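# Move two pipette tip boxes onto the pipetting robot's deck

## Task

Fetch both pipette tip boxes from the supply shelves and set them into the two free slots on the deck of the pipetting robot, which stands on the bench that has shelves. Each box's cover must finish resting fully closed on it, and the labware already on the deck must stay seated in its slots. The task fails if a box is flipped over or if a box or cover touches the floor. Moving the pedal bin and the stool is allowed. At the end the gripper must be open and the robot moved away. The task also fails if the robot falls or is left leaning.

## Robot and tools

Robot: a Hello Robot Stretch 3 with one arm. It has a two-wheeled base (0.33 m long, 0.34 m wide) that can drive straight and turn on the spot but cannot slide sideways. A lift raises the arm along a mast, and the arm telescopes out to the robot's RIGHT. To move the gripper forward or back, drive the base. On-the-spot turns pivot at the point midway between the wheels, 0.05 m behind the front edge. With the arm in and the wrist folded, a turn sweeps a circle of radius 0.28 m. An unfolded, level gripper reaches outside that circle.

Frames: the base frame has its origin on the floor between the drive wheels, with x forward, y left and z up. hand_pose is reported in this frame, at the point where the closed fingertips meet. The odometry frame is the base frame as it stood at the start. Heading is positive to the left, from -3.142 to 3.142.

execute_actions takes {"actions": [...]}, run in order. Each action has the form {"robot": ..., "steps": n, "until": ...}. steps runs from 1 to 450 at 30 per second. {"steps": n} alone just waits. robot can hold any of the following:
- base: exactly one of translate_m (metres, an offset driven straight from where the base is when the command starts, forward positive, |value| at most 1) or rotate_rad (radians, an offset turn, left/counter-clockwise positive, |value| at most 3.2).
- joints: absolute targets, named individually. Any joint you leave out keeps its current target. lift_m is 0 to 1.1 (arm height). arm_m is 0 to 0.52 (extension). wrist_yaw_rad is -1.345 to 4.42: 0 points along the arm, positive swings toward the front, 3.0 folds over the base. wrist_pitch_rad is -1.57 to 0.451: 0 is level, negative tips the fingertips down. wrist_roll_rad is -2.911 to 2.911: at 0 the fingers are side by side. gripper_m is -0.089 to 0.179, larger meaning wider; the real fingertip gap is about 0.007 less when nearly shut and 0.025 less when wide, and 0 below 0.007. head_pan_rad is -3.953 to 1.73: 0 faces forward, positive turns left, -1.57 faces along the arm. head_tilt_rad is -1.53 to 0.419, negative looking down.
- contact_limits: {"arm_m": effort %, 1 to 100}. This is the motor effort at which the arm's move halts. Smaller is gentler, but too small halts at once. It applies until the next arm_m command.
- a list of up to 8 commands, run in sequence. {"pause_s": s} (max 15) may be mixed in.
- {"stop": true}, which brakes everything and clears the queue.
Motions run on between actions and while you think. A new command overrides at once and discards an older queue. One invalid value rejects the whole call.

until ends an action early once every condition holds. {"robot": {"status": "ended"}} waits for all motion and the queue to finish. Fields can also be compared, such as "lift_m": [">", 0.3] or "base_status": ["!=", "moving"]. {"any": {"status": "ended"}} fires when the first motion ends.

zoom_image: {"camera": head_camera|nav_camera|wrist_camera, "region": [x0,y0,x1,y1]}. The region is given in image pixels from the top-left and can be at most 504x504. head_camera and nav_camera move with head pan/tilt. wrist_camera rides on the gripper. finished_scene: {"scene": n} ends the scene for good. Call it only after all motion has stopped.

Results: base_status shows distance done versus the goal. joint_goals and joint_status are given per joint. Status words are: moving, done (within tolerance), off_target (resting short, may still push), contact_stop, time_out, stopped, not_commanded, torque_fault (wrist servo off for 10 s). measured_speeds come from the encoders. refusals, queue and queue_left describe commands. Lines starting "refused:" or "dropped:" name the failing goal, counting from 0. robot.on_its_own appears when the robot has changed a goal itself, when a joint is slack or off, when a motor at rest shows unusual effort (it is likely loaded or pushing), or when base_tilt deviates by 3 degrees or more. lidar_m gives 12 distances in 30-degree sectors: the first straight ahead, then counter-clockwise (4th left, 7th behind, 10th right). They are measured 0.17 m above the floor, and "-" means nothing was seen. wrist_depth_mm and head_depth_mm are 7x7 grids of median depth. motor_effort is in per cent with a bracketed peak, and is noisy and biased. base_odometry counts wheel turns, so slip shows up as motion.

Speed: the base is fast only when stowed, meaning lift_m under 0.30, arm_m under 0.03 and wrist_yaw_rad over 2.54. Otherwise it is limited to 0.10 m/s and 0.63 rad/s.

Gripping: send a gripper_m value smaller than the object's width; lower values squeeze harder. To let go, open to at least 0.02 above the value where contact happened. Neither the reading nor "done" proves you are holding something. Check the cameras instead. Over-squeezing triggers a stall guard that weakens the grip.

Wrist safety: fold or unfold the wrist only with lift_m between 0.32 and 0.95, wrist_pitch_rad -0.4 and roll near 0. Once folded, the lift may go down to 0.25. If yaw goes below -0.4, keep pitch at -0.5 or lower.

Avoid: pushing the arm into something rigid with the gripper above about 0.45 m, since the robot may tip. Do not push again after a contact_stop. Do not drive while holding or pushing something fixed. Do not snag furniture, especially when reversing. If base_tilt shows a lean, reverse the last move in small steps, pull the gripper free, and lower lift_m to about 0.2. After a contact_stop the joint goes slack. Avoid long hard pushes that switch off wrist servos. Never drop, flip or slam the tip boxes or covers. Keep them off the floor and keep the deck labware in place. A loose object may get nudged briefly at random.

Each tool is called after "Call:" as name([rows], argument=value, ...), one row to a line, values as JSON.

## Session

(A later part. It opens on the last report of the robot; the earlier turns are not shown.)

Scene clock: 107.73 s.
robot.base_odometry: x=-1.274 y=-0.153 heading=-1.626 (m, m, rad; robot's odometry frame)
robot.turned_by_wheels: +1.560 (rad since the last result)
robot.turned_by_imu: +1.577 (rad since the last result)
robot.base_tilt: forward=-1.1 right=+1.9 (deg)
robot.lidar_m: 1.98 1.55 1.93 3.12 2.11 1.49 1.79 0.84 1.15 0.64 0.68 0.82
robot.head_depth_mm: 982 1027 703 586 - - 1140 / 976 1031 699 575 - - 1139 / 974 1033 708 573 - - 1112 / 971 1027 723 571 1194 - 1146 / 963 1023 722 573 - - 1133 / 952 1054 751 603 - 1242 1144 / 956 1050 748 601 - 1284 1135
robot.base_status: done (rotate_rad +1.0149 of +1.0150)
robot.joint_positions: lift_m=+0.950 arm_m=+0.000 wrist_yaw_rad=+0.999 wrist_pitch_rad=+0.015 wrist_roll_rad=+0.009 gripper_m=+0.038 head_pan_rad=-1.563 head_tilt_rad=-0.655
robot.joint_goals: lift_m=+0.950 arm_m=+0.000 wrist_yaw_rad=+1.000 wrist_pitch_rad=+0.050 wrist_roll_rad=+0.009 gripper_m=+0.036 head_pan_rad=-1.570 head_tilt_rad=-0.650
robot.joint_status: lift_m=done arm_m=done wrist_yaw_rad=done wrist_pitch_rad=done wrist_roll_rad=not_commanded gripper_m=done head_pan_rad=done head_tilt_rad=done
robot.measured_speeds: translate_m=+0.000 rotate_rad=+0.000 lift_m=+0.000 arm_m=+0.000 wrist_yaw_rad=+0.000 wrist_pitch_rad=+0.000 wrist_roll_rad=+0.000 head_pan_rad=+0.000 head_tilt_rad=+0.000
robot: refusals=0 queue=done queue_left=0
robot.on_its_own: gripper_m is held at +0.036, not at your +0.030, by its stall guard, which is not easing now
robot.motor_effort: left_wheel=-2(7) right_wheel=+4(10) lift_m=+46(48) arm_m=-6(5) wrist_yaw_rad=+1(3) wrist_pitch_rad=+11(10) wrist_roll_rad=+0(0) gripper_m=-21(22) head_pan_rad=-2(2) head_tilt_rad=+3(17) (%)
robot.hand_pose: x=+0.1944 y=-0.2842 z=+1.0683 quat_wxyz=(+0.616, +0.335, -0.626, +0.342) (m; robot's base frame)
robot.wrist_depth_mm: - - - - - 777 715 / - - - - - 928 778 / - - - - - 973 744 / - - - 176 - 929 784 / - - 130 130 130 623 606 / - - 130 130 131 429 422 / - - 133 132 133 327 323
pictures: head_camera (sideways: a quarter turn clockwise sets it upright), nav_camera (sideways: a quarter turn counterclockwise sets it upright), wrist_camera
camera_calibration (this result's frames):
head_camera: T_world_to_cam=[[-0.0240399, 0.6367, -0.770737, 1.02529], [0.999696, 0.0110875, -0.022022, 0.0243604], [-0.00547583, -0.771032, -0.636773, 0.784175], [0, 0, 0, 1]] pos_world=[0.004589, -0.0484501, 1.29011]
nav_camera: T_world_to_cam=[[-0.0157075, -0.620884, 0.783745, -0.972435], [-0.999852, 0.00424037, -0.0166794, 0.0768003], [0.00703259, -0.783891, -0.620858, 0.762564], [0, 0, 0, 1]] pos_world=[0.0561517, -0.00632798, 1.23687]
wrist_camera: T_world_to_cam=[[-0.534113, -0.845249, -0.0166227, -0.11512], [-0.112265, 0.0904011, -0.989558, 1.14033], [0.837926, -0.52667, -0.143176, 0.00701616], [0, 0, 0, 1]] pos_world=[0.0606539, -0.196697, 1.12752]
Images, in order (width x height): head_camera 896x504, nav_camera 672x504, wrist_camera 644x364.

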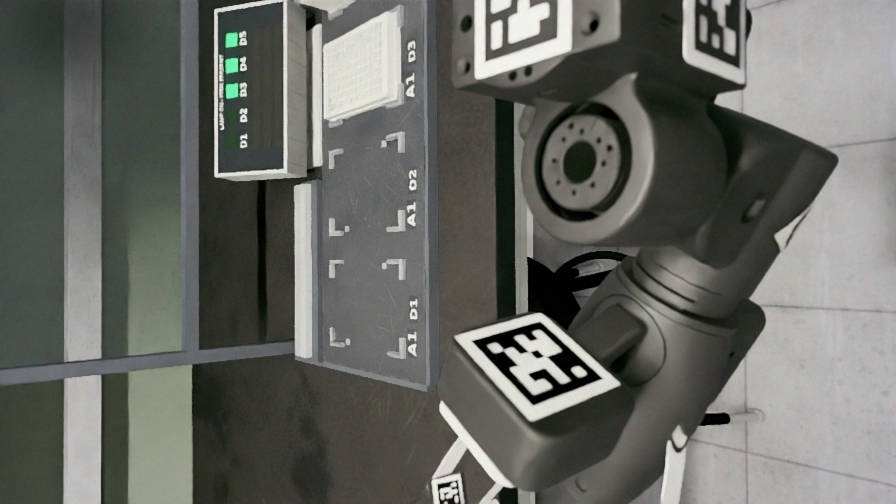

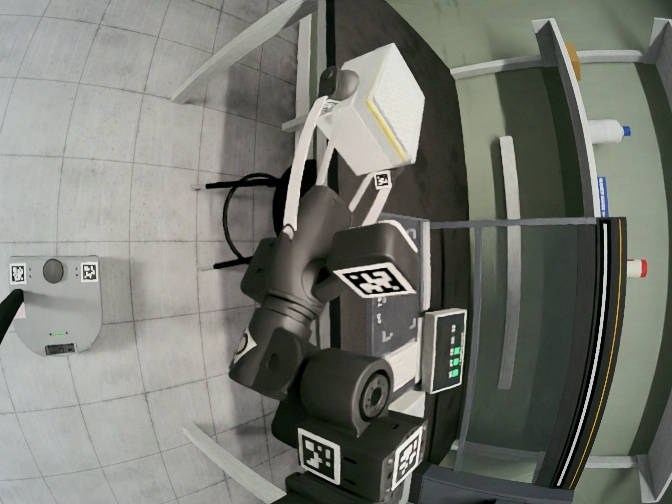

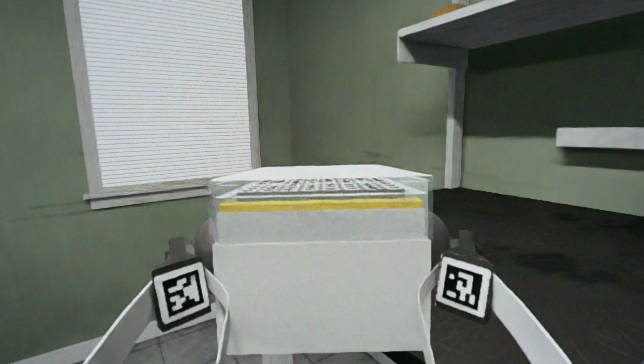

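Call:
execute_actions([
  {"robot":[{"base":{"translate_m":-0.046},"joints":{"wrist_yaw_rad":0.0}},{"joints":{"arm_m":0.165,"lift_m":0.9}},{"joints":{"lift_m":0.87}}],"steps":450,"until":{"robot":{"status":"ended"}}},
])

Call:
zoom_image(camera="head_camera", region=[240, 110, 460, 360])

Scene clock: 119.47 s.
robot.base_odometry: x=-1.271 y=-0.107 heading=-1.626 (m, m, rad; robot's odometry frame)
robot.turned_by_wheels: +0.000 (rad since the last result)
robot.turned_by_imu: +0.001 (rad since the last result)
robot.base_tilt: forward=-1.0 right=+2.0 (deg)
robot.lidar_m: 2.03 1.58 2.00 3.12 2.09 1.45 1.74 0.80 1.15 0.64 0.70 0.86
robot.head_depth_mm: 974 1034 678 - - 1330 1143 / 974 1028 702 - 1492 1316 1144 / 969 1024 703 - 1492 1329 1140 / 969 1023 576 563 1497 1323 1142 / 964 1027 720 571 1017 1277 1138 / 951 967 720 571 919 1293 1143 / 958 1051 748 570 992 1298 1138
robot.base_status: done (translate_m -0.0460 of -0.0460)
robot.joint_positions: lift_m=+0.870 arm_m=+0.165 wrist_yaw_rad=+0.001 wrist_pitch_rad=+0.015 wrist_roll_rad=+0.009 gripper_m=+0.038 head_pan_rad=-1.563 head_tilt_rad=-0.655
robot.joint_goals: lift_m=+0.870 arm_m=+0.165 wrist_yaw_rad=+0.000 wrist_pitch_rad=+0.050 wrist_roll_rad=+0.009 gripper_m=+0.036 head_pan_rad=-1.570 head_tilt_rad=-0.650
robot.joint_status: lift_m=done arm_m=done wrist_yaw_rad=done wrist_pitch_rad=done wrist_roll_rad=not_commanded gripper_m=done head_pan_rad=done head_tilt_rad=done
robot.measured_speeds: translate_m=+0.000 rotate_rad=+0.000 lift_m=+0.000 arm_m=+0.000 wrist_yaw_rad=+0.000 wrist_pitch_rad=+0.000 wrist_roll_rad=+0.000 head_pan_rad=+0.000 head_tilt_rad=+0.000
robot: refusals=0 queue=done queue_left=0
robot.on_its_own: gripper_m is held at +0.036, not at your +0.030, by its stall guard, which is not easing now
robot.motor_effort: left_wheel=-2(7) right_wheel=+3(6) lift_m=+32(46) arm_m=+4(4) wrist_yaw_rad=-1(5) wrist_pitch_rad=+11(11) wrist_roll_rad=+0(0) gripper_m=-22(22) head_pan_rad=-2(1) head_tilt_rad=+2(1) (%)
robot.hand_pose: x=-0.0212 y=-0.5662 z=+0.9886 quat_wxyz=(+0.704, -0.005, -0.710, +0.005) (m; robot's base frame)
robot.wrist_depth_mm: 717 727 724 727 737 717 722 / 731 726 731 747 747 729 734 / 752 703 701 702 366 749 764 / 776 750 762 177 327 321 686 / 425 391 130 130 130 306 265 / 286 263 131 130 131 215 219 / 195 193 132 132 133 173 163
pictures: head_camera (sideways: a quarter turn clockwise sets it upright), nav_camera (sideways: a quarter turn counterclockwise sets it upright), wrist_camera
camera_calibration (this result's frames):
head_camera: T_world_to_cam=[[-0.0240377, 0.636634, -0.770791, 1.02536], [0.999696, 0.0110829, -0.0220223, 0.0243608], [-0.00547753, -0.771086, -0.636707, 0.784089], [0, 0, 0, 1]] pos_world=[0.00458887, -0.0484511, 1.29011]
nav_camera: T_world_to_cam=[[-0.0157097, -0.620817, 0.783798, -0.972504], [-0.999852, 0.00424169, -0.0166804, 0.0768017], [0.00703085, -0.783944, -0.620792, 0.762477], [0, 0, 0, 1]] pos_world=[0.0561517, -0.00633364, 1.23687]
wrist_camera: T_world_to_cam=[[-0.999819, -0.00920648, -0.0166264, -0.00645059], [0.0151285, 0.14397, -0.989466, 1.09577], [0.0115032, -0.989539, -0.143805, -0.251268], [0, 0, 0, 1]] pos_world=[-0.0201364, -0.406456, 1.04798]
Images, in order (width x height): head_camera 896x504, nav_camera 672x504, wrist_camera 644x364.

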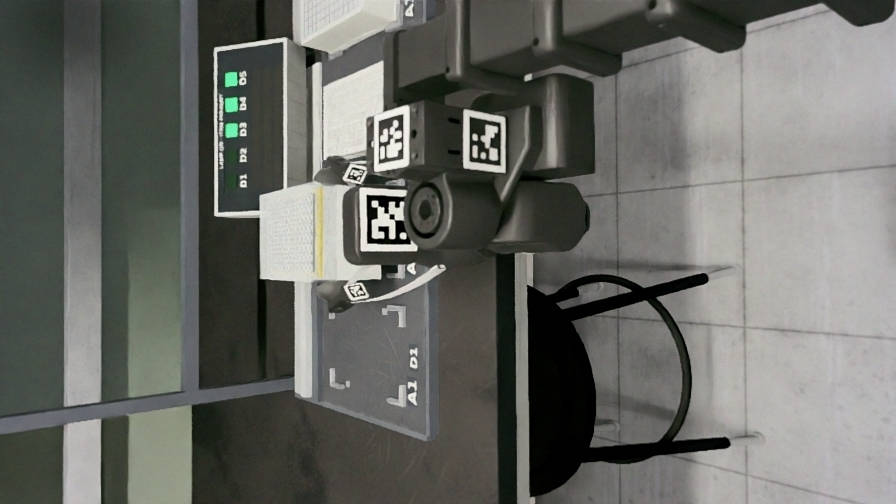

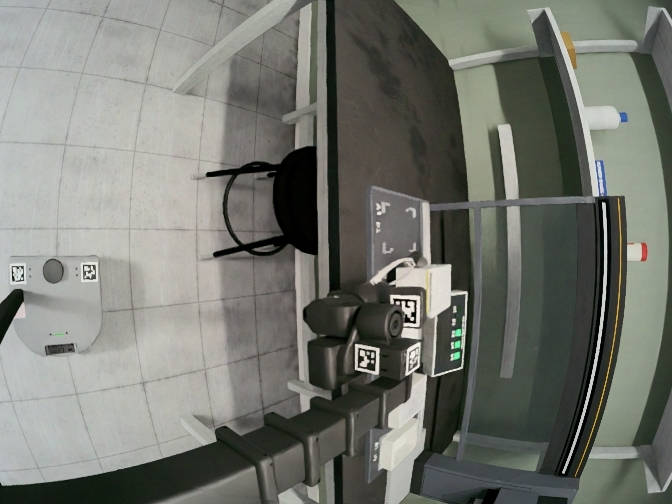

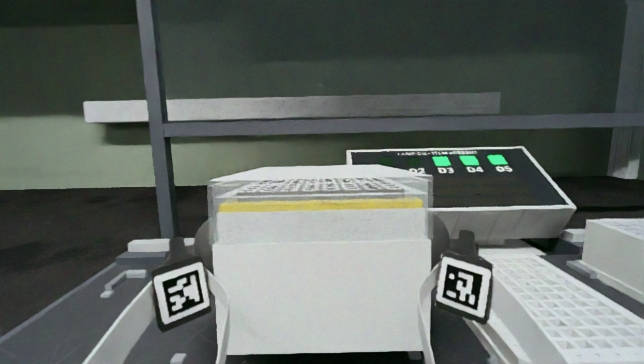

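Region (240, 110, 460, 360) of head_camera's 896x504 image, scaled by 2.016, with more detail than that image has; it fills the left 444 columns of this view, and the rest is white.

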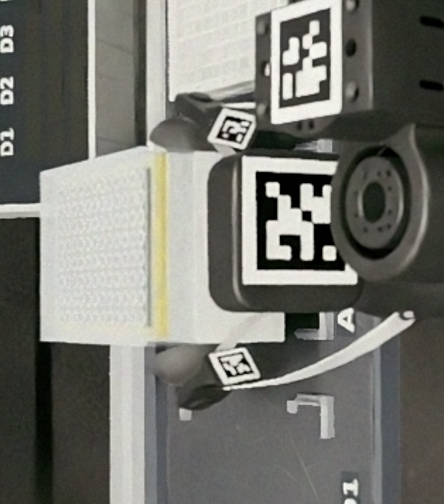

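Call:
execute_actions([
  {"robot":[{"base":{"translate_m":-0.005},"joints":{"arm_m":0.173}},{"joints":{"lift_m":0.86}}],"steps":450,"until":{"robot":{"status":"ended"}}},
])

Call:
zoom_image(camera="head_camera", region=[250, 140, 450, 340])

Scene clock: 125.57 s.
robot.base_odometry: x=-1.271 y=-0.102 heading=-1.626 (m, m, rad; robot's odometry frame)
robot.turned_by_wheels: +0.000 (rad since the last result)
robot.turned_by_imu: +0.001 (rad since the last result)
robot.base_tilt: forward=-0.9 right=+2.0 (deg)
robot.lidar_m: 2.04 1.59 2.00 3.13 2.07 1.45 1.74 0.80 1.15 0.65 0.70 0.86
robot.head_depth_mm: 973 1027 676 595 - 1319 1143 / 975 1029 702 - 1499 1320 1137 / 968 1030 702 - 1500 1321 1136 / 968 1025 612 562 1483 1325 1136 / 967 1023 722 572 1017 1291 1138 / 956 1026 720 569 924 1293 1138 / 957 1052 747 570 984 1292 1143
robot.base_status: done (translate_m -0.0050 of -0.0050)
robot.joint_positions: lift_m=+0.860 arm_m=+0.173 wrist_yaw_rad=+0.001 wrist_pitch_rad=+0.015 wrist_roll_rad=+0.009 gripper_m=+0.038 head_pan_rad=-1.563 head_tilt_rad=-0.655
robot.joint_goals: lift_m=+0.860 arm_m=+0.173 wrist_yaw_rad=+0.000 wrist_pitch_rad=+0.050 wrist_roll_rad=+0.009 gripper_m=+0.036 head_pan_rad=-1.570 head_tilt_rad=-0.650
robot.joint_status: lift_m=done arm_m=done wrist_yaw_rad=done wrist_pitch_rad=done wrist_roll_rad=not_commanded gripper_m=done head_pan_rad=done head_tilt_rad=done
robot.measured_speeds: translate_m=+0.000 rotate_rad=+0.000 lift_m=+0.000 arm_m=+0.000 wrist_yaw_rad=+0.000 wrist_pitch_rad=+0.000 wrist_roll_rad=+0.000 head_pan_rad=+0.000 head_tilt_rad=+0.000
robot: refusals=0 queue=done queue_left=0
robot.on_its_own: gripper_m is held at +0.036, not at your +0.030, by its stall guard, which is not easing now
robot.motor_effort: left_wheel=-2(8) right_wheel=+4(5) lift_m=+32(33) arm_m=+4(7) wrist_yaw_rad=-1(1) wrist_pitch_rad=+10(10) wrist_roll_rad=+0(0) gripper_m=-21(21) head_pan_rad=-3(2) head_tilt_rad=+2(2) (%)
robot.hand_pose: x=-0.0212 y=-0.5742 z=+0.9786 quat_wxyz=(+0.704, -0.005, -0.710, +0.005) (m; robot's base frame)
robot.wrist_depth_mm: 706 715 722 714 708 715 724 / 733 728 725 726 738 724 733 / 742 750 745 755 353 355 754 / 762 649 742 177 308 305 632 / 395 354 130 130 130 304 245 / 237 240 130 130 131 196 205 / 179 176 133 132 133 156 152
pictures: head_camera (sideways: a quarter turn clockwise sets it upright), nav_camera (sideways: a quarter turn counterclockwise sets it upright), wrist_camera
camera_calibration (this result's frames):
head_camera: T_world_to_cam=[[-0.0240376, 0.636634, -0.770791, 1.02536], [0.999696, 0.0110828, -0.0220223, 0.0243608], [-0.00547763, -0.771086, -0.636707, 0.784089], [0, 0, 0, 1]] pos_world=[0.00458887, -0.0484511, 1.29011]
nav_camera: T_world_to_cam=[[-0.0157098, -0.620817, 0.783798, -0.972504], [-0.999852, 0.00424181, -0.0166804, 0.0768017], [0.00703075, -0.783944, -0.620792, 0.762477], [0, 0, 0, 1]] pos_world=[0.0561517, -0.00633365, 1.23687]
wrist_camera: T_world_to_cam=[[-0.999819, -0.00920071, -0.0166264, -0.00668869], [0.0151294, 0.14397, -0.989466, 1.08702], [0.0114975, -0.989539, -0.143805, -0.260624], [0, 0, 0, 1]] pos_world=[-0.0201369, -0.414457, 1.03798]
Images, in order (width x height): head_camera 896x504, nav_camera 672x504, wrist_camera 644x364.

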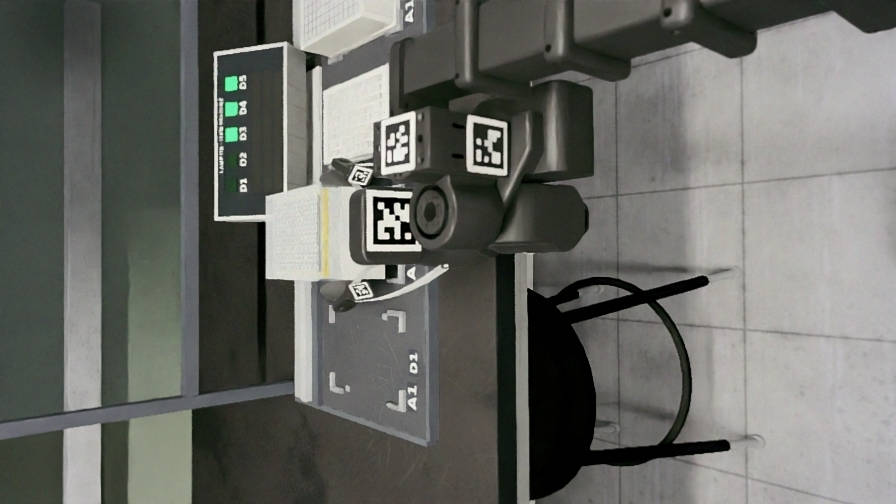

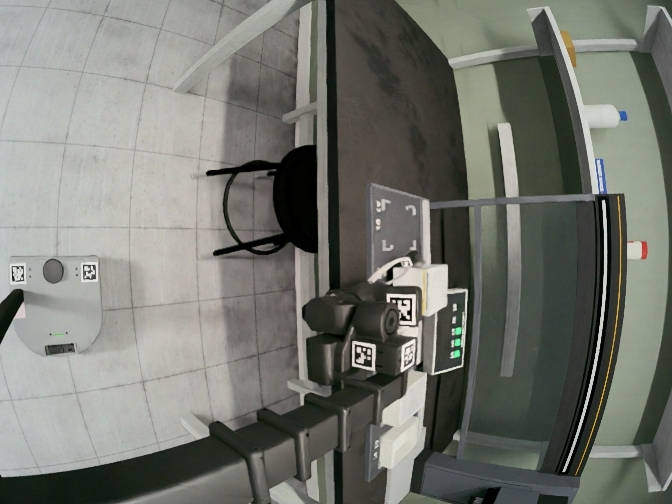

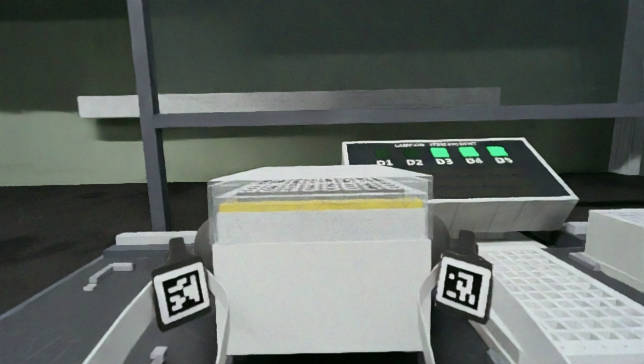

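Region (250, 140, 450, 340) of head_camera's 896x504 image, scaled by 2.520, with more detail than that image has.

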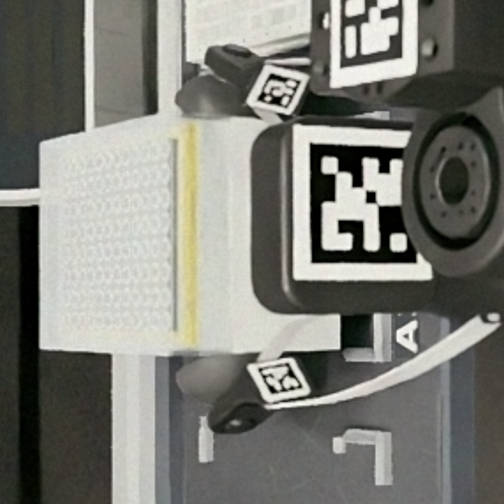

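Call:
execute_actions([
  {"robot":[{"base":{"translate_m":-0.002},"joints":{"arm_m":0.174}},{"joints":{"lift_m":0.843}}],"steps":450,"until":{"robot":{"status":"ended"}}},
])

Call:
zoom_image(camera="head_camera", region=[250, 140, 450, 340])

Scene clock: 135.43 s.
robot.base_odometry: x=-1.271 y=-0.100 heading=-1.626 (m, m, rad; robot's odometry frame)
robot.turned_by_wheels: +0.000 (rad since the last result)
robot.turned_by_imu: +0.001 (rad since the last result)
robot.base_tilt: forward=-1.0 right=+1.9 (deg)
robot.lidar_m: 2.03 1.59 2.01 3.13 2.08 1.45 1.74 0.80 1.15 0.65 0.70 0.86
robot.head_depth_mm: 974 1026 678 596 - - 1141 / 969 1027 702 - 1492 1325 1143 / 968 1031 700 - 1500 1321 1142 / 974 1028 614 576 1492 1320 1144 / 960 1023 721 572 1021 1293 1137 / 953 963 722 571 927 1291 1137 / 960 1056 748 571 984 1296 1136
robot.base_status: done (translate_m -0.0020 of -0.0020)
robot.joint_positions: lift_m=+0.843 arm_m=+0.174 wrist_yaw_rad=+0.001 wrist_pitch_rad=+0.024 wrist_roll_rad=+0.009 gripper_m=+0.038 head_pan_rad=-1.563 head_tilt_rad=-0.655
robot.joint_goals: lift_m=+0.843 arm_m=+0.174 wrist_yaw_rad=+0.000 wrist_pitch_rad=+0.050 wrist_roll_rad=+0.009 gripper_m=+0.036 head_pan_rad=-1.570 head_tilt_rad=-0.650
robot.joint_status: lift_m=done arm_m=done wrist_yaw_rad=done wrist_pitch_rad=done wrist_roll_rad=not_commanded gripper_m=done head_pan_rad=done head_tilt_rad=done
robot.measured_speeds: translate_m=+0.000 rotate_rad=+0.000 lift_m=+0.000 arm_m=+0.000 wrist_yaw_rad=+0.000 wrist_pitch_rad=+0.000 wrist_roll_rad=+0.000 head_pan_rad=+0.000 head_tilt_rad=+0.000
robot: refusals=0 queue=done queue_left=0
robot.on_its_own: gripper_m is held at +0.036, not at your +0.030, by its stall guard, which is not easing now
robot.motor_effort: left_wheel=-2(7) right_wheel=+4(6) lift_m=+31(31) arm_m=+4(7) wrist_yaw_rad=-1(1) wrist_pitch_rad=+8(10) wrist_roll_rad=+0(0) gripper_m=-22(22) head_pan_rad=-2(2) head_tilt_rad=+3(3) (%)
robot.hand_pose: x=-0.0212 y=-0.5754 z=+0.9641 quat_wxyz=(+0.704, -0.008, -0.710, +0.009) (m; robot's base frame)
robot.wrist_depth_mm: 726 717 716 706 718 718 711 / 740 726 733 739 726 742 726 / 742 748 757 743 351 352 742 / 745 603 691 155 288 295 577 / 358 293 129 129 129 246 232 / 208 215 131 130 131 168 166 / 155 147 138 134 134 141 133
pictures: head_camera (sideways: a quarter turn clockwise sets it upright), nav_camera (sideways: a quarter turn counterclockwise sets it upright), wrist_camera
camera_calibration (this result's frames):
head_camera: T_world_to_cam=[[-0.0240373, 0.636621, -0.770802, 1.02538], [0.999696, 0.0110822, -0.0220224, 0.0243608], [-0.00547773, -0.771097, -0.636694, 0.784072], [0, 0, 0, 1]] pos_world=[0.00458886, -0.0484513, 1.29011]
nav_camera: T_world_to_cam=[[-0.01571, -0.620803, 0.783809, -0.972518], [-0.999852, 0.00424176, -0.0166806, 0.0768019], [0.00703065, -0.783955, -0.620778, 0.762459], [0, 0, 0, 1]] pos_world=[0.0561517, -0.0063348, 1.23687]
wrist_camera: T_world_to_cam=[[-0.999817, -0.00961065, -0.0165458, -0.0071894], [0.0151003, 0.134791, -0.990759, 1.06873], [0.0117521, -0.990827, -0.134621, -0.273475], [0, 0, 0, 1]] pos_world=[-0.0201124, -0.415091, 1.02192]
Images, in order (width x height): head_camera 896x504, nav_camera 672x504, wrist_camera 644x364.

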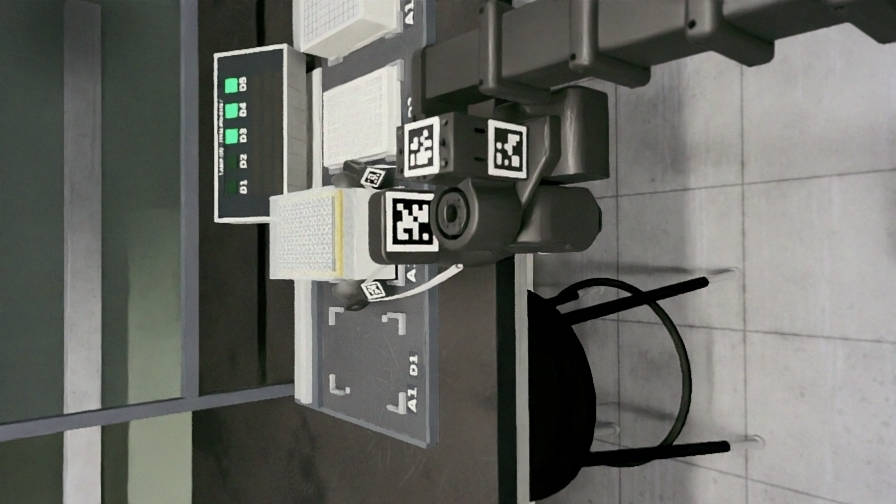

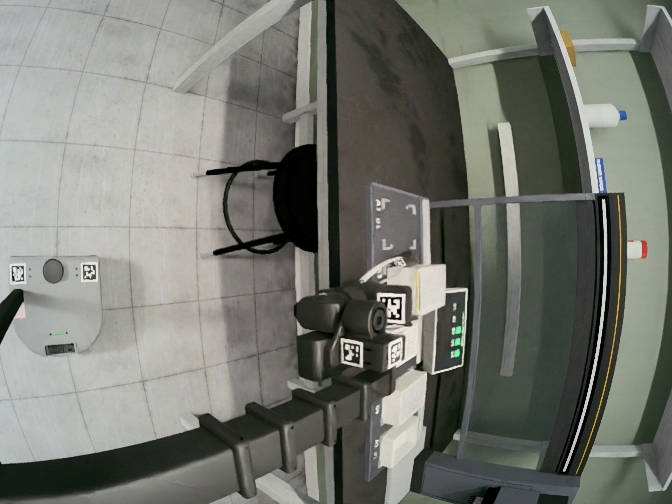

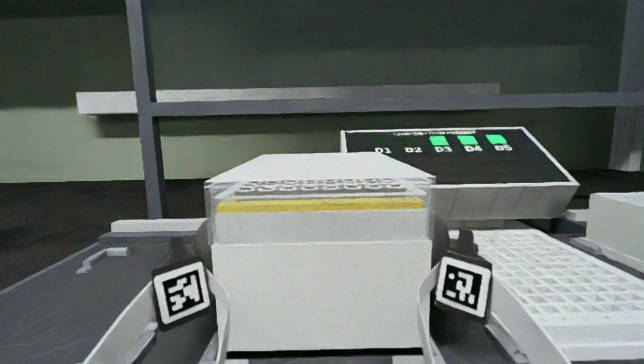

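Region (250, 140, 450, 340) of head_camera's 896x504 image, scaled by 2.520, with more detail than that image has.

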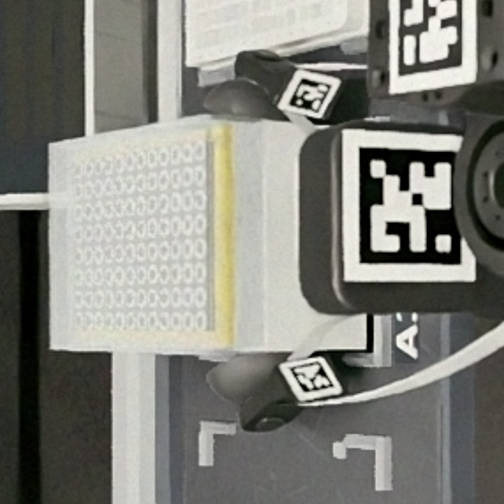

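Call:
execute_actions([
  {"robot":[{"base":{"translate_m":0.0065},"joints":{"wrist_yaw_rad":-0.03,"arm_m":0.173}},{"pause_s":0.4}],"steps":450,"until":{"robot":{"status":"ended"}}},
])

Call:
zoom_image(camera="head_camera", region=[250, 140, 450, 340])

Scene clock: 142.63 s.
robot.base_odometry: x=-1.271 y=-0.107 heading=-1.626 (m, m, rad; robot's odometry frame)
robot.turned_by_wheels: +0.000 (rad since the last result)
robot.turned_by_imu: +0.001 (rad since the last result)
robot.base_tilt: forward=-1.1 right=+2.0 (deg)
robot.lidar_m: 2.03 1.58 2.00 3.11 2.08 1.45 1.75 0.80 1.15 0.64 0.70 0.86
robot.head_depth_mm: 974 1030 677 595 - - 1139 / 969 1026 702 - 1491 1322 1138 / 969 1030 695 - 1501 1320 1141 / 966 1026 613 564 1484 1315 1139 / 967 1028 721 574 1016 1292 1141 / 952 964 722 572 921 1299 1143 / 962 1059 748 570 988 1290 1136
robot.base_status: done (translate_m +0.0065 of +0.0065)
robot.joint_positions: lift_m=+0.843 arm_m=+0.173 wrist_yaw_rad=-0.028 wrist_pitch_rad=+0.026 wrist_roll_rad=+0.009 gripper_m=+0.038 head_pan_rad=-1.563 head_tilt_rad=-0.655
robot.joint_goals: lift_m=+0.843 arm_m=+0.173 wrist_yaw_rad=-0.030 wrist_pitch_rad=+0.050 wrist_roll_rad=+0.009 gripper_m=+0.036 head_pan_rad=-1.570 head_tilt_rad=-0.650
robot.joint_status: lift_m=done arm_m=done wrist_yaw_rad=done wrist_pitch_rad=done wrist_roll_rad=not_commanded gripper_m=done head_pan_rad=done head_tilt_rad=done
robot.measured_speeds: translate_m=+0.000 rotate_rad=+0.000 lift_m=+0.000 arm_m=+0.000 wrist_yaw_rad=+0.000 wrist_pitch_rad=+0.000 wrist_roll_rad=+0.000 head_pan_rad=+0.000 head_tilt_rad=+0.000
robot: refusals=0 queue=done queue_left=0
robot.on_its_own: gripper_m is held at +0.036, not at your +0.030, by its stall guard, which is not easing now
robot.motor_effort: left_wheel=-2(5) right_wheel=+3(9) lift_m=+31(31) arm_m=-6(6) wrist_yaw_rad=-2(5) wrist_pitch_rad=+8(8) wrist_roll_rad=+0(0) gripper_m=-21(21) head_pan_rad=-2(1) head_tilt_rad=+2(4) (%)
robot.hand_pose: x=-0.0286 y=-0.5750 z=+0.9645 quat_wxyz=(+0.704, -0.019, -0.710, -0.001) (m; robot's base frame)
robot.wrist_depth_mm: 699 706 717 727 724 733 725 / 714 720 732 734 728 744 745 / 753 746 736 751 354 360 771 / 731 603 693 155 292 301 589 / 360 294 129 129 128 248 229 / 209 215 130 131 131 169 168 / 155 148 138 135 134 142 137
pictures: head_camera (sideways: a quarter turn clockwise sets it upright), nav_camera (sideways: a quarter turn counterclockwise sets it upright), wrist_camera
camera_calibration (this result's frames):
head_camera: T_world_to_cam=[[-0.0240376, 0.636621, -0.770802, 1.02538], [0.999696, 0.0110825, -0.0220224, 0.0243608], [-0.00547745, -0.771097, -0.636694, 0.784072], [0, 0, 0, 1]] pos_world=[0.00458888, -0.0484513, 1.29011]
nav_camera: T_world_to_cam=[[-0.0157098, -0.620803, 0.783809, -0.972518], [-0.999852, 0.0042414, -0.0166806, 0.0768019], [0.00703093, -0.783955, -0.620778, 0.762459], [0, 0, 0, 1]] pos_world=[0.0561517, -0.00633478, 1.23687]
wrist_camera: T_world_to_cam=[[-0.999674, 0.0194688, -0.0165295, 0.00205662], [0.0189716, 0.132791, -0.990962, 1.06834], [-0.0170978, -0.990953, -0.133117, -0.275286], [0, 0, 0, 1]] pos_world=[-0.0229189, -0.414701, 1.02207]
Images, in order (width x height): head_camera 896x504, nav_camera 672x504, wrist_camera 644x364.

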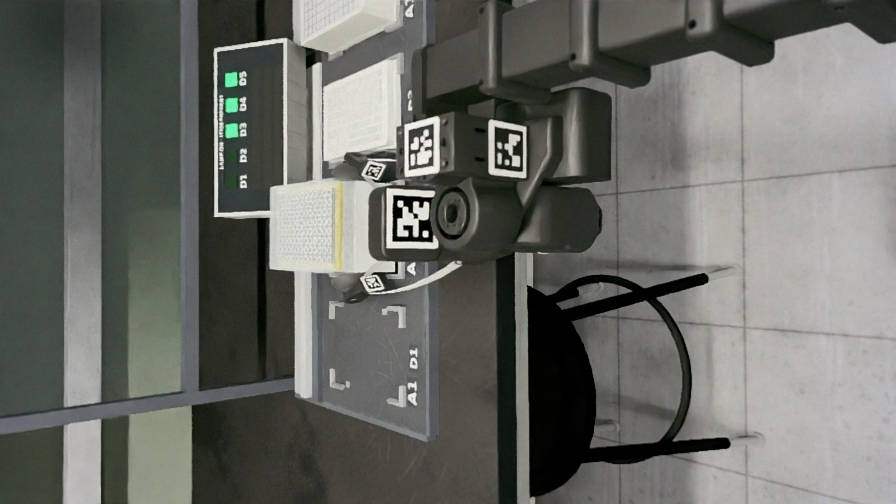

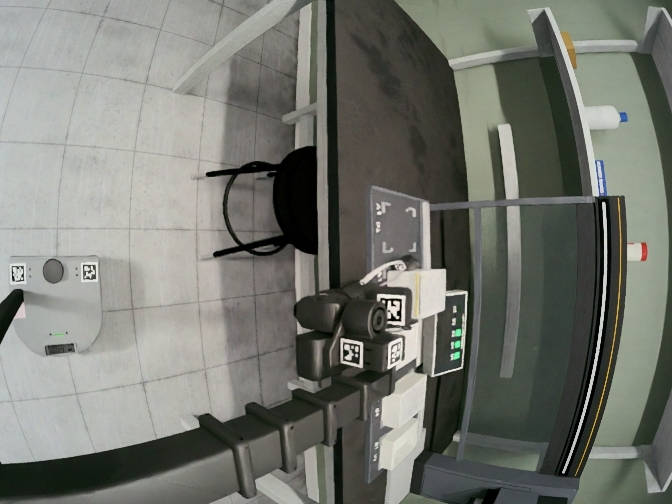

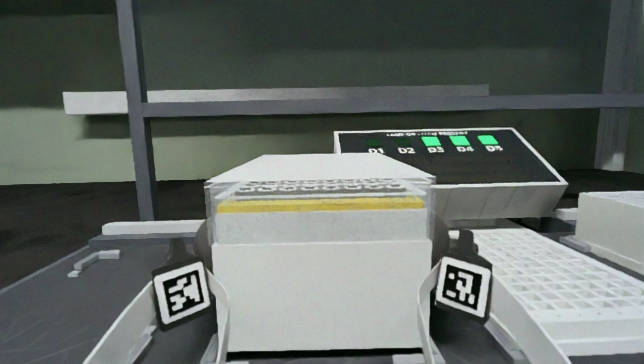

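Region (250, 140, 450, 340) of head_camera's 896x504 image, scaled by 2.520, with more detail than that image has.

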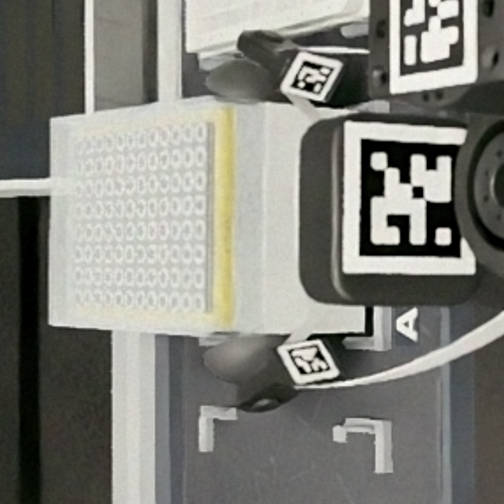

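Call:
execute_actions([
  {"robot":[{"base":{"translate_m":-0.003},"joints":{"wrist_yaw_rad":-0.015,"arm_m":0.169}},{"pause_s":0.4}],"steps":450,"until":{"robot":{"status":"ended"}}},
])

Call:
zoom_image(camera="head_camera", region=[250, 140, 450, 340])

Scene clock: 146.47 s.
robot.base_odometry: x=-1.271 y=-0.104 heading=-1.626 (m, m, rad; robot's odometry frame)
robot.turned_by_wheels: +0.000 (rad since the last result)
robot.turned_by_imu: +0.000 (rad since the last result)
robot.base_tilt: forward=-1.0 right=+1.9 (deg)
robot.lidar_m: 2.03 1.59 2.00 3.13 2.08 1.45 1.74 0.80 1.15 0.65 0.70 0.86
robot.head_depth_mm: 975 1037 679 595 - - 1141 / 971 1031 701 600 - 1325 1145 / 970 1026 694 - - 1320 1139 / 965 1025 614 572 1491 1325 1142 / 966 1027 723 570 1022 1282 1136 / 955 966 720 572 919 1293 1145 / 957 1051 749 572 974 1292 1141
robot.base_status: done (translate_m -0.0030 of -0.0030)
robot.joint_positions: lift_m=+0.843 arm_m=+0.169 wrist_yaw_rad=-0.017 wrist_pitch_rad=+0.026 wrist_roll_rad=+0.009 gripper_m=+0.038 head_pan_rad=-1.563 head_tilt_rad=-0.655
robot.joint_goals: lift_m=+0.843 arm_m=+0.169 wrist_yaw_rad=-0.015 wrist_pitch_rad=+0.050 wrist_roll_rad=+0.009 gripper_m=+0.036 head_pan_rad=-1.570 head_tilt_rad=-0.650
robot.joint_status: lift_m=done arm_m=done wrist_yaw_rad=done wrist_pitch_rad=done wrist_roll_rad=not_commanded gripper_m=done head_pan_rad=done head_tilt_rad=done
robot.measured_speeds: translate_m=+0.000 rotate_rad=+0.000 lift_m=+0.000 arm_m=+0.000 wrist_yaw_rad=+0.000 wrist_pitch_rad=+0.000 wrist_roll_rad=+0.000 head_pan_rad=+0.000 head_tilt_rad=+0.000
robot: refusals=0 queue=done queue_left=0
robot.on_its_own: gripper_m is held at +0.036, not at your +0.030, by its stall guard, which is not easing now
robot.motor_effort: left_wheel=-2(7) right_wheel=+3(5) lift_m=+31(30) arm_m=-6(3) wrist_yaw_rad=+1(2) wrist_pitch_rad=+8(8) wrist_roll_rad=+0(1) gripper_m=-22(21) head_pan_rad=-2(3) head_tilt_rad=+2(3) (%)
robot.hand_pose: x=-0.0258 y=-0.5711 z=+0.9645 quat_wxyz=(+0.704, -0.015, -0.710, +0.003) (m; robot's base frame)
robot.wrist_depth_mm: 713 706 720 720 739 717 738 / 732 717 728 736 730 741 722 / 751 757 750 759 357 363 759 / 764 700 692 155 292 300 592 / 359 295 129 129 129 250 231 / 209 215 131 131 131 172 166 / 156 148 135 134 135 142 138
pictures: head_camera (sideways: a quarter turn clockwise sets it upright), nav_camera (sideways: a quarter turn counterclockwise sets it upright), wrist_camera
camera_calibration (this result's frames):
head_camera: T_world_to_cam=[[-0.0240374, 0.636621, -0.770802, 1.02538], [0.999696, 0.0110823, -0.0220224, 0.0243608], [-0.00547763, -0.771097, -0.636694, 0.784072], [0, 0, 0, 1]] pos_world=[0.00458886, -0.0484513, 1.29011]
nav_camera: T_world_to_cam=[[-0.01571, -0.620804, 0.783809, -0.972518], [-0.999852, 0.00424164, -0.0166806, 0.0768019], [0.00703074, -0.783955, -0.620778, 0.762459], [0, 0, 0, 1]] pos_world=[0.0561517, -0.00633478, 1.23687]
wrist_camera: T_world_to_cam=[[-0.999828, 0.00839227, -0.0165278, -0.00150737], [0.0174976, 0.132993, -0.990962, 1.06784], [-0.00611834, -0.991081, -0.133117, -0.271136], [0, 0, 0, 1]] pos_world=[-0.0218506, -0.41072, 1.02207]
Images, in order (width x height): head_camera 896x504, nav_camera 672x504, wrist_camera 644x364.

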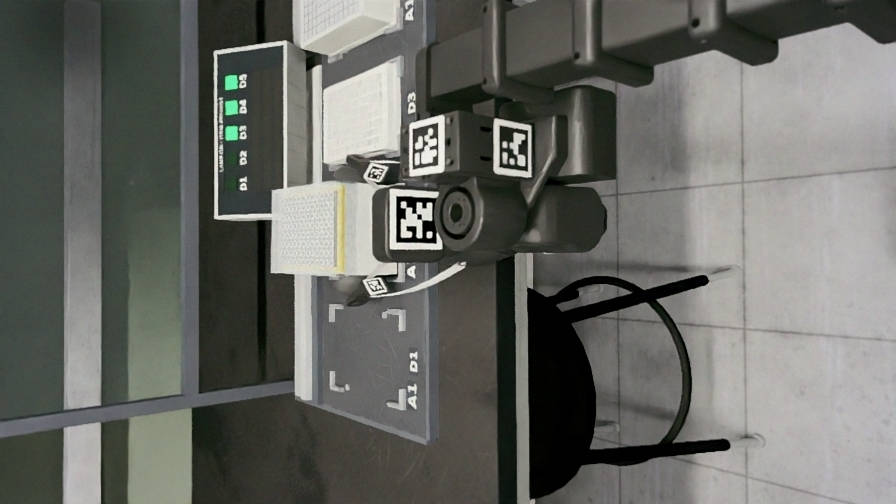

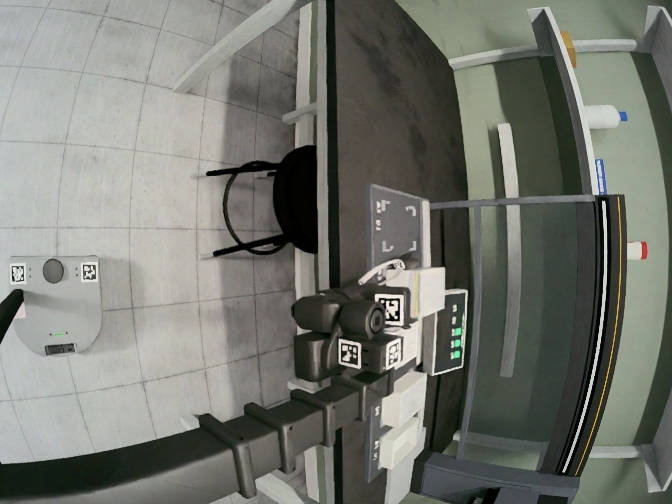

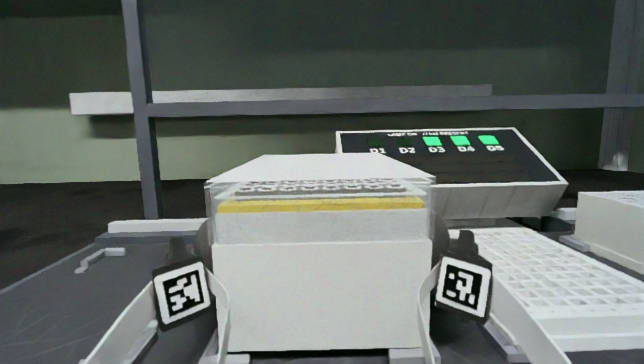

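Region (250, 140, 450, 340) of head_camera's 896x504 image, scaled by 2.520, with more detail than that image has.

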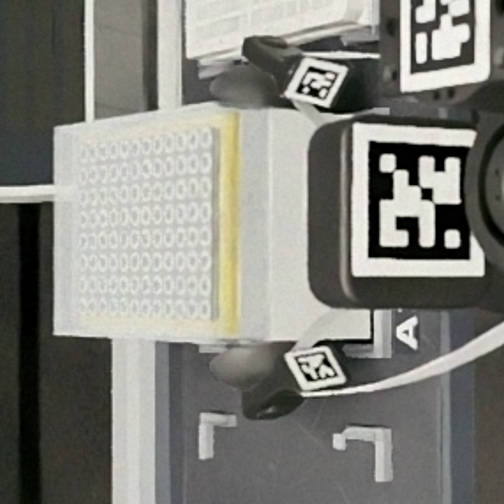

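Call:
execute_actions([
  {"robot":[{"base":{"translate_m":0.003},"joints":{"arm_m":0.17}},{"pause_s":0.4}],"steps":450,"until":{"robot":{"status":"ended"}}},
])

Call:
zoom_image(camera="head_camera", region=[250, 140, 450, 340])

Scene clock: 155.17 s.
robot.base_odometry: x=-1.271 y=-0.107 heading=-1.626 (m, m, rad; robot's odometry frame)
robot.turned_by_wheels: +0.000 (rad since the last result)
robot.turned_by_imu: +0.001 (rad since the last result)
robot.base_tilt: forward=-1.0 right=+1.9 (deg)
robot.lidar_m: 2.03 1.58 2.00 3.13 2.08 1.45 1.74 0.80 1.15 0.64 0.70 0.86
robot.head_depth_mm: 979 1033 676 595 - - 1142 / 973 1032 704 600 - 1316 1143 / 964 1028 702 - - 1315 1139 / 970 1028 621 572 1494 1317 1137 / 973 1026 721 571 1018 1292 1139 / 952 962 721 572 919 1287 1136 / 962 1049 749 572 996 1290 1142
robot.base_status: done (translate_m +0.0030 of +0.0030)
robot.joint_positions: lift_m=+0.843 arm_m=+0.170 wrist_yaw_rad=-0.015 wrist_pitch_rad=+0.025 wrist_roll_rad=+0.009 gripper_m=+0.038 head_pan_rad=-1.563 head_tilt_rad=-0.655
robot.joint_goals: lift_m=+0.843 arm_m=+0.170 wrist_yaw_rad=-0.015 wrist_pitch_rad=+0.050 wrist_roll_rad=+0.009 gripper_m=+0.036 head_pan_rad=-1.570 head_tilt_rad=-0.650
robot.joint_status: lift_m=done arm_m=done wrist_yaw_rad=done wrist_pitch_rad=done wrist_roll_rad=not_commanded gripper_m=done head_pan_rad=done head_tilt_rad=done
robot.measured_speeds: translate_m=+0.000 rotate_rad=+0.000 lift_m=+0.000 arm_m=+0.000 wrist_yaw_rad=+0.000 wrist_pitch_rad=+0.000 wrist_roll_rad=+0.000 head_pan_rad=+0.000 head_tilt_rad=+0.000
robot: refusals=0 queue=done queue_left=0
robot.on_its_own: gripper_m is held at +0.036, not at your +0.030, by its stall guard, which is not easing now
robot.motor_effort: left_wheel=-1(4) right_wheel=+4(9) lift_m=+31(31) arm_m=+4(5) wrist_yaw_rad=+0(1) wrist_pitch_rad=+8(7) wrist_roll_rad=+0(0) gripper_m=-22(22) head_pan_rad=-1(2) head_tilt_rad=+3(3) (%)
robot.hand_pose: x=-0.0252 y=-0.5714 z=+0.9644 quat_wxyz=(+0.704, -0.014, -0.710, +0.004) (m; robot's base frame)
robot.wrist_depth_mm: 709 705 716 723 722 722 724 / 733 711 725 724 736 744 740 / 746 764 755 751 357 359 750 / 739 609 685 166 293 301 594 / 360 292 130 130 129 252 235 / 209 216 131 130 131 174 165 / 155 147 134 133 134 142 138
pictures: head_camera (sideways: a quarter turn clockwise sets it upright), nav_camera (sideways: a quarter turn counterclockwise sets it upright), wrist_camera
camera_calibration (this result's frames):
head_camera: T_world_to_cam=[[-0.0240373, 0.636621, -0.770802, 1.02538], [0.999696, 0.0110822, -0.0220224, 0.0243608], [-0.00547773, -0.771097, -0.636694, 0.784072], [0, 0, 0, 1]] pos_world=[0.00458886, -0.0484513, 1.29011]
nav_camera: T_world_to_cam=[[-0.01571, -0.620803, 0.783809, -0.972518], [-0.999852, 0.00424176, -0.0166806, 0.0768019], [0.00703065, -0.783955, -0.620778, 0.762459], [0, 0, 0, 1]] pos_world=[0.0561517, -0.00633479, 1.23687]
wrist_camera: T_world_to_cam=[[-0.999845, 0.00601507, -0.016533, -0.00224788], [0.017187, 0.133196, -0.990941, 1.06792], [-0.00375845, -0.991071, -0.133279, -0.271274], [0, 0, 0, 1]] pos_world=[-0.0216214, -0.411081, 1.02205]
Images, in order (width x height): head_camera 896x504, nav_camera 672x504, wrist_camera 644x364.

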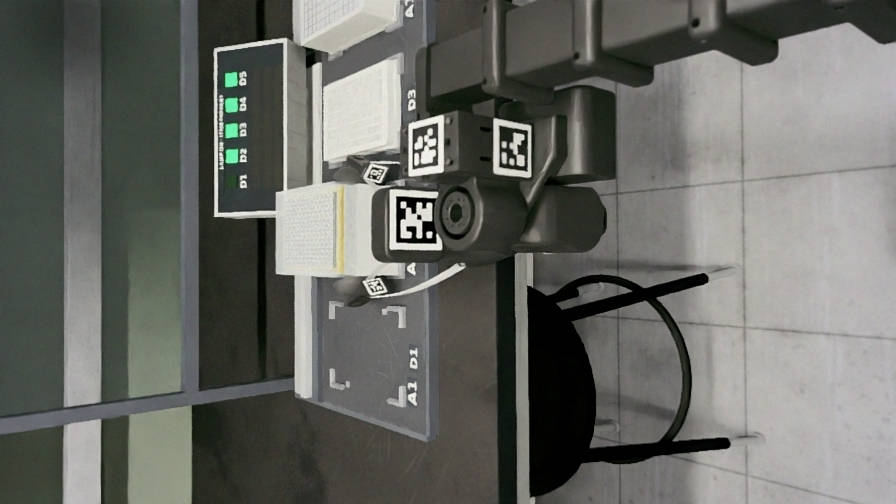

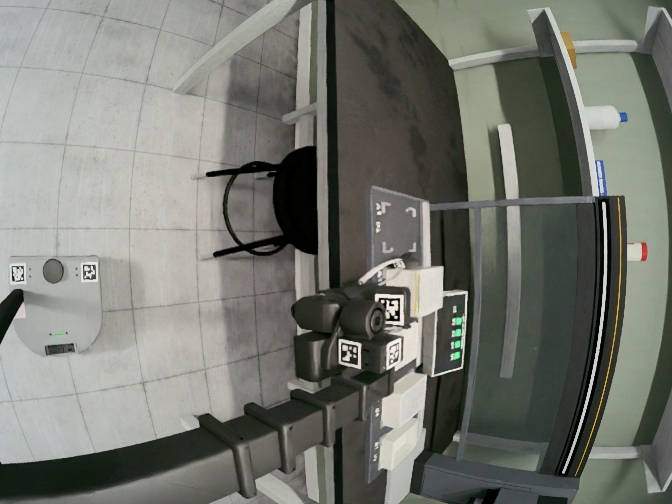

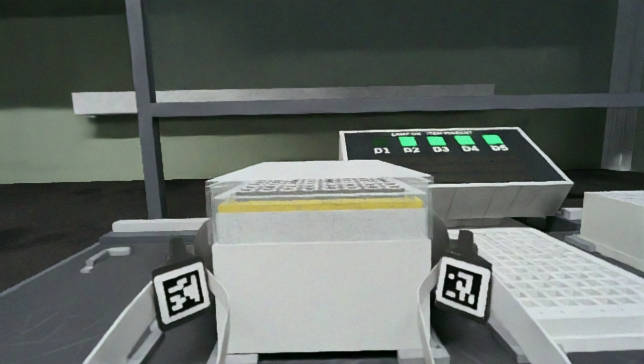

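Region (250, 140, 450, 340) of head_camera's 896x504 image, scaled by 2.520, with more detail than that image has.

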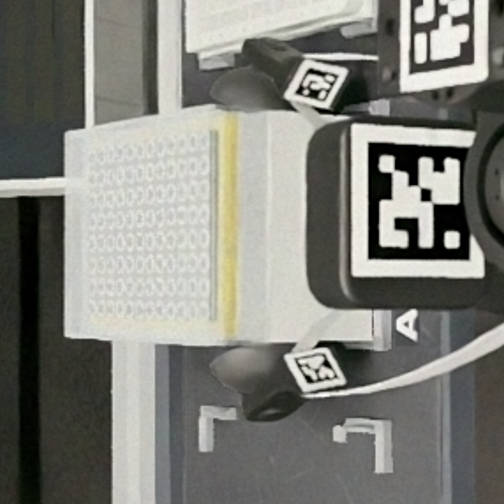

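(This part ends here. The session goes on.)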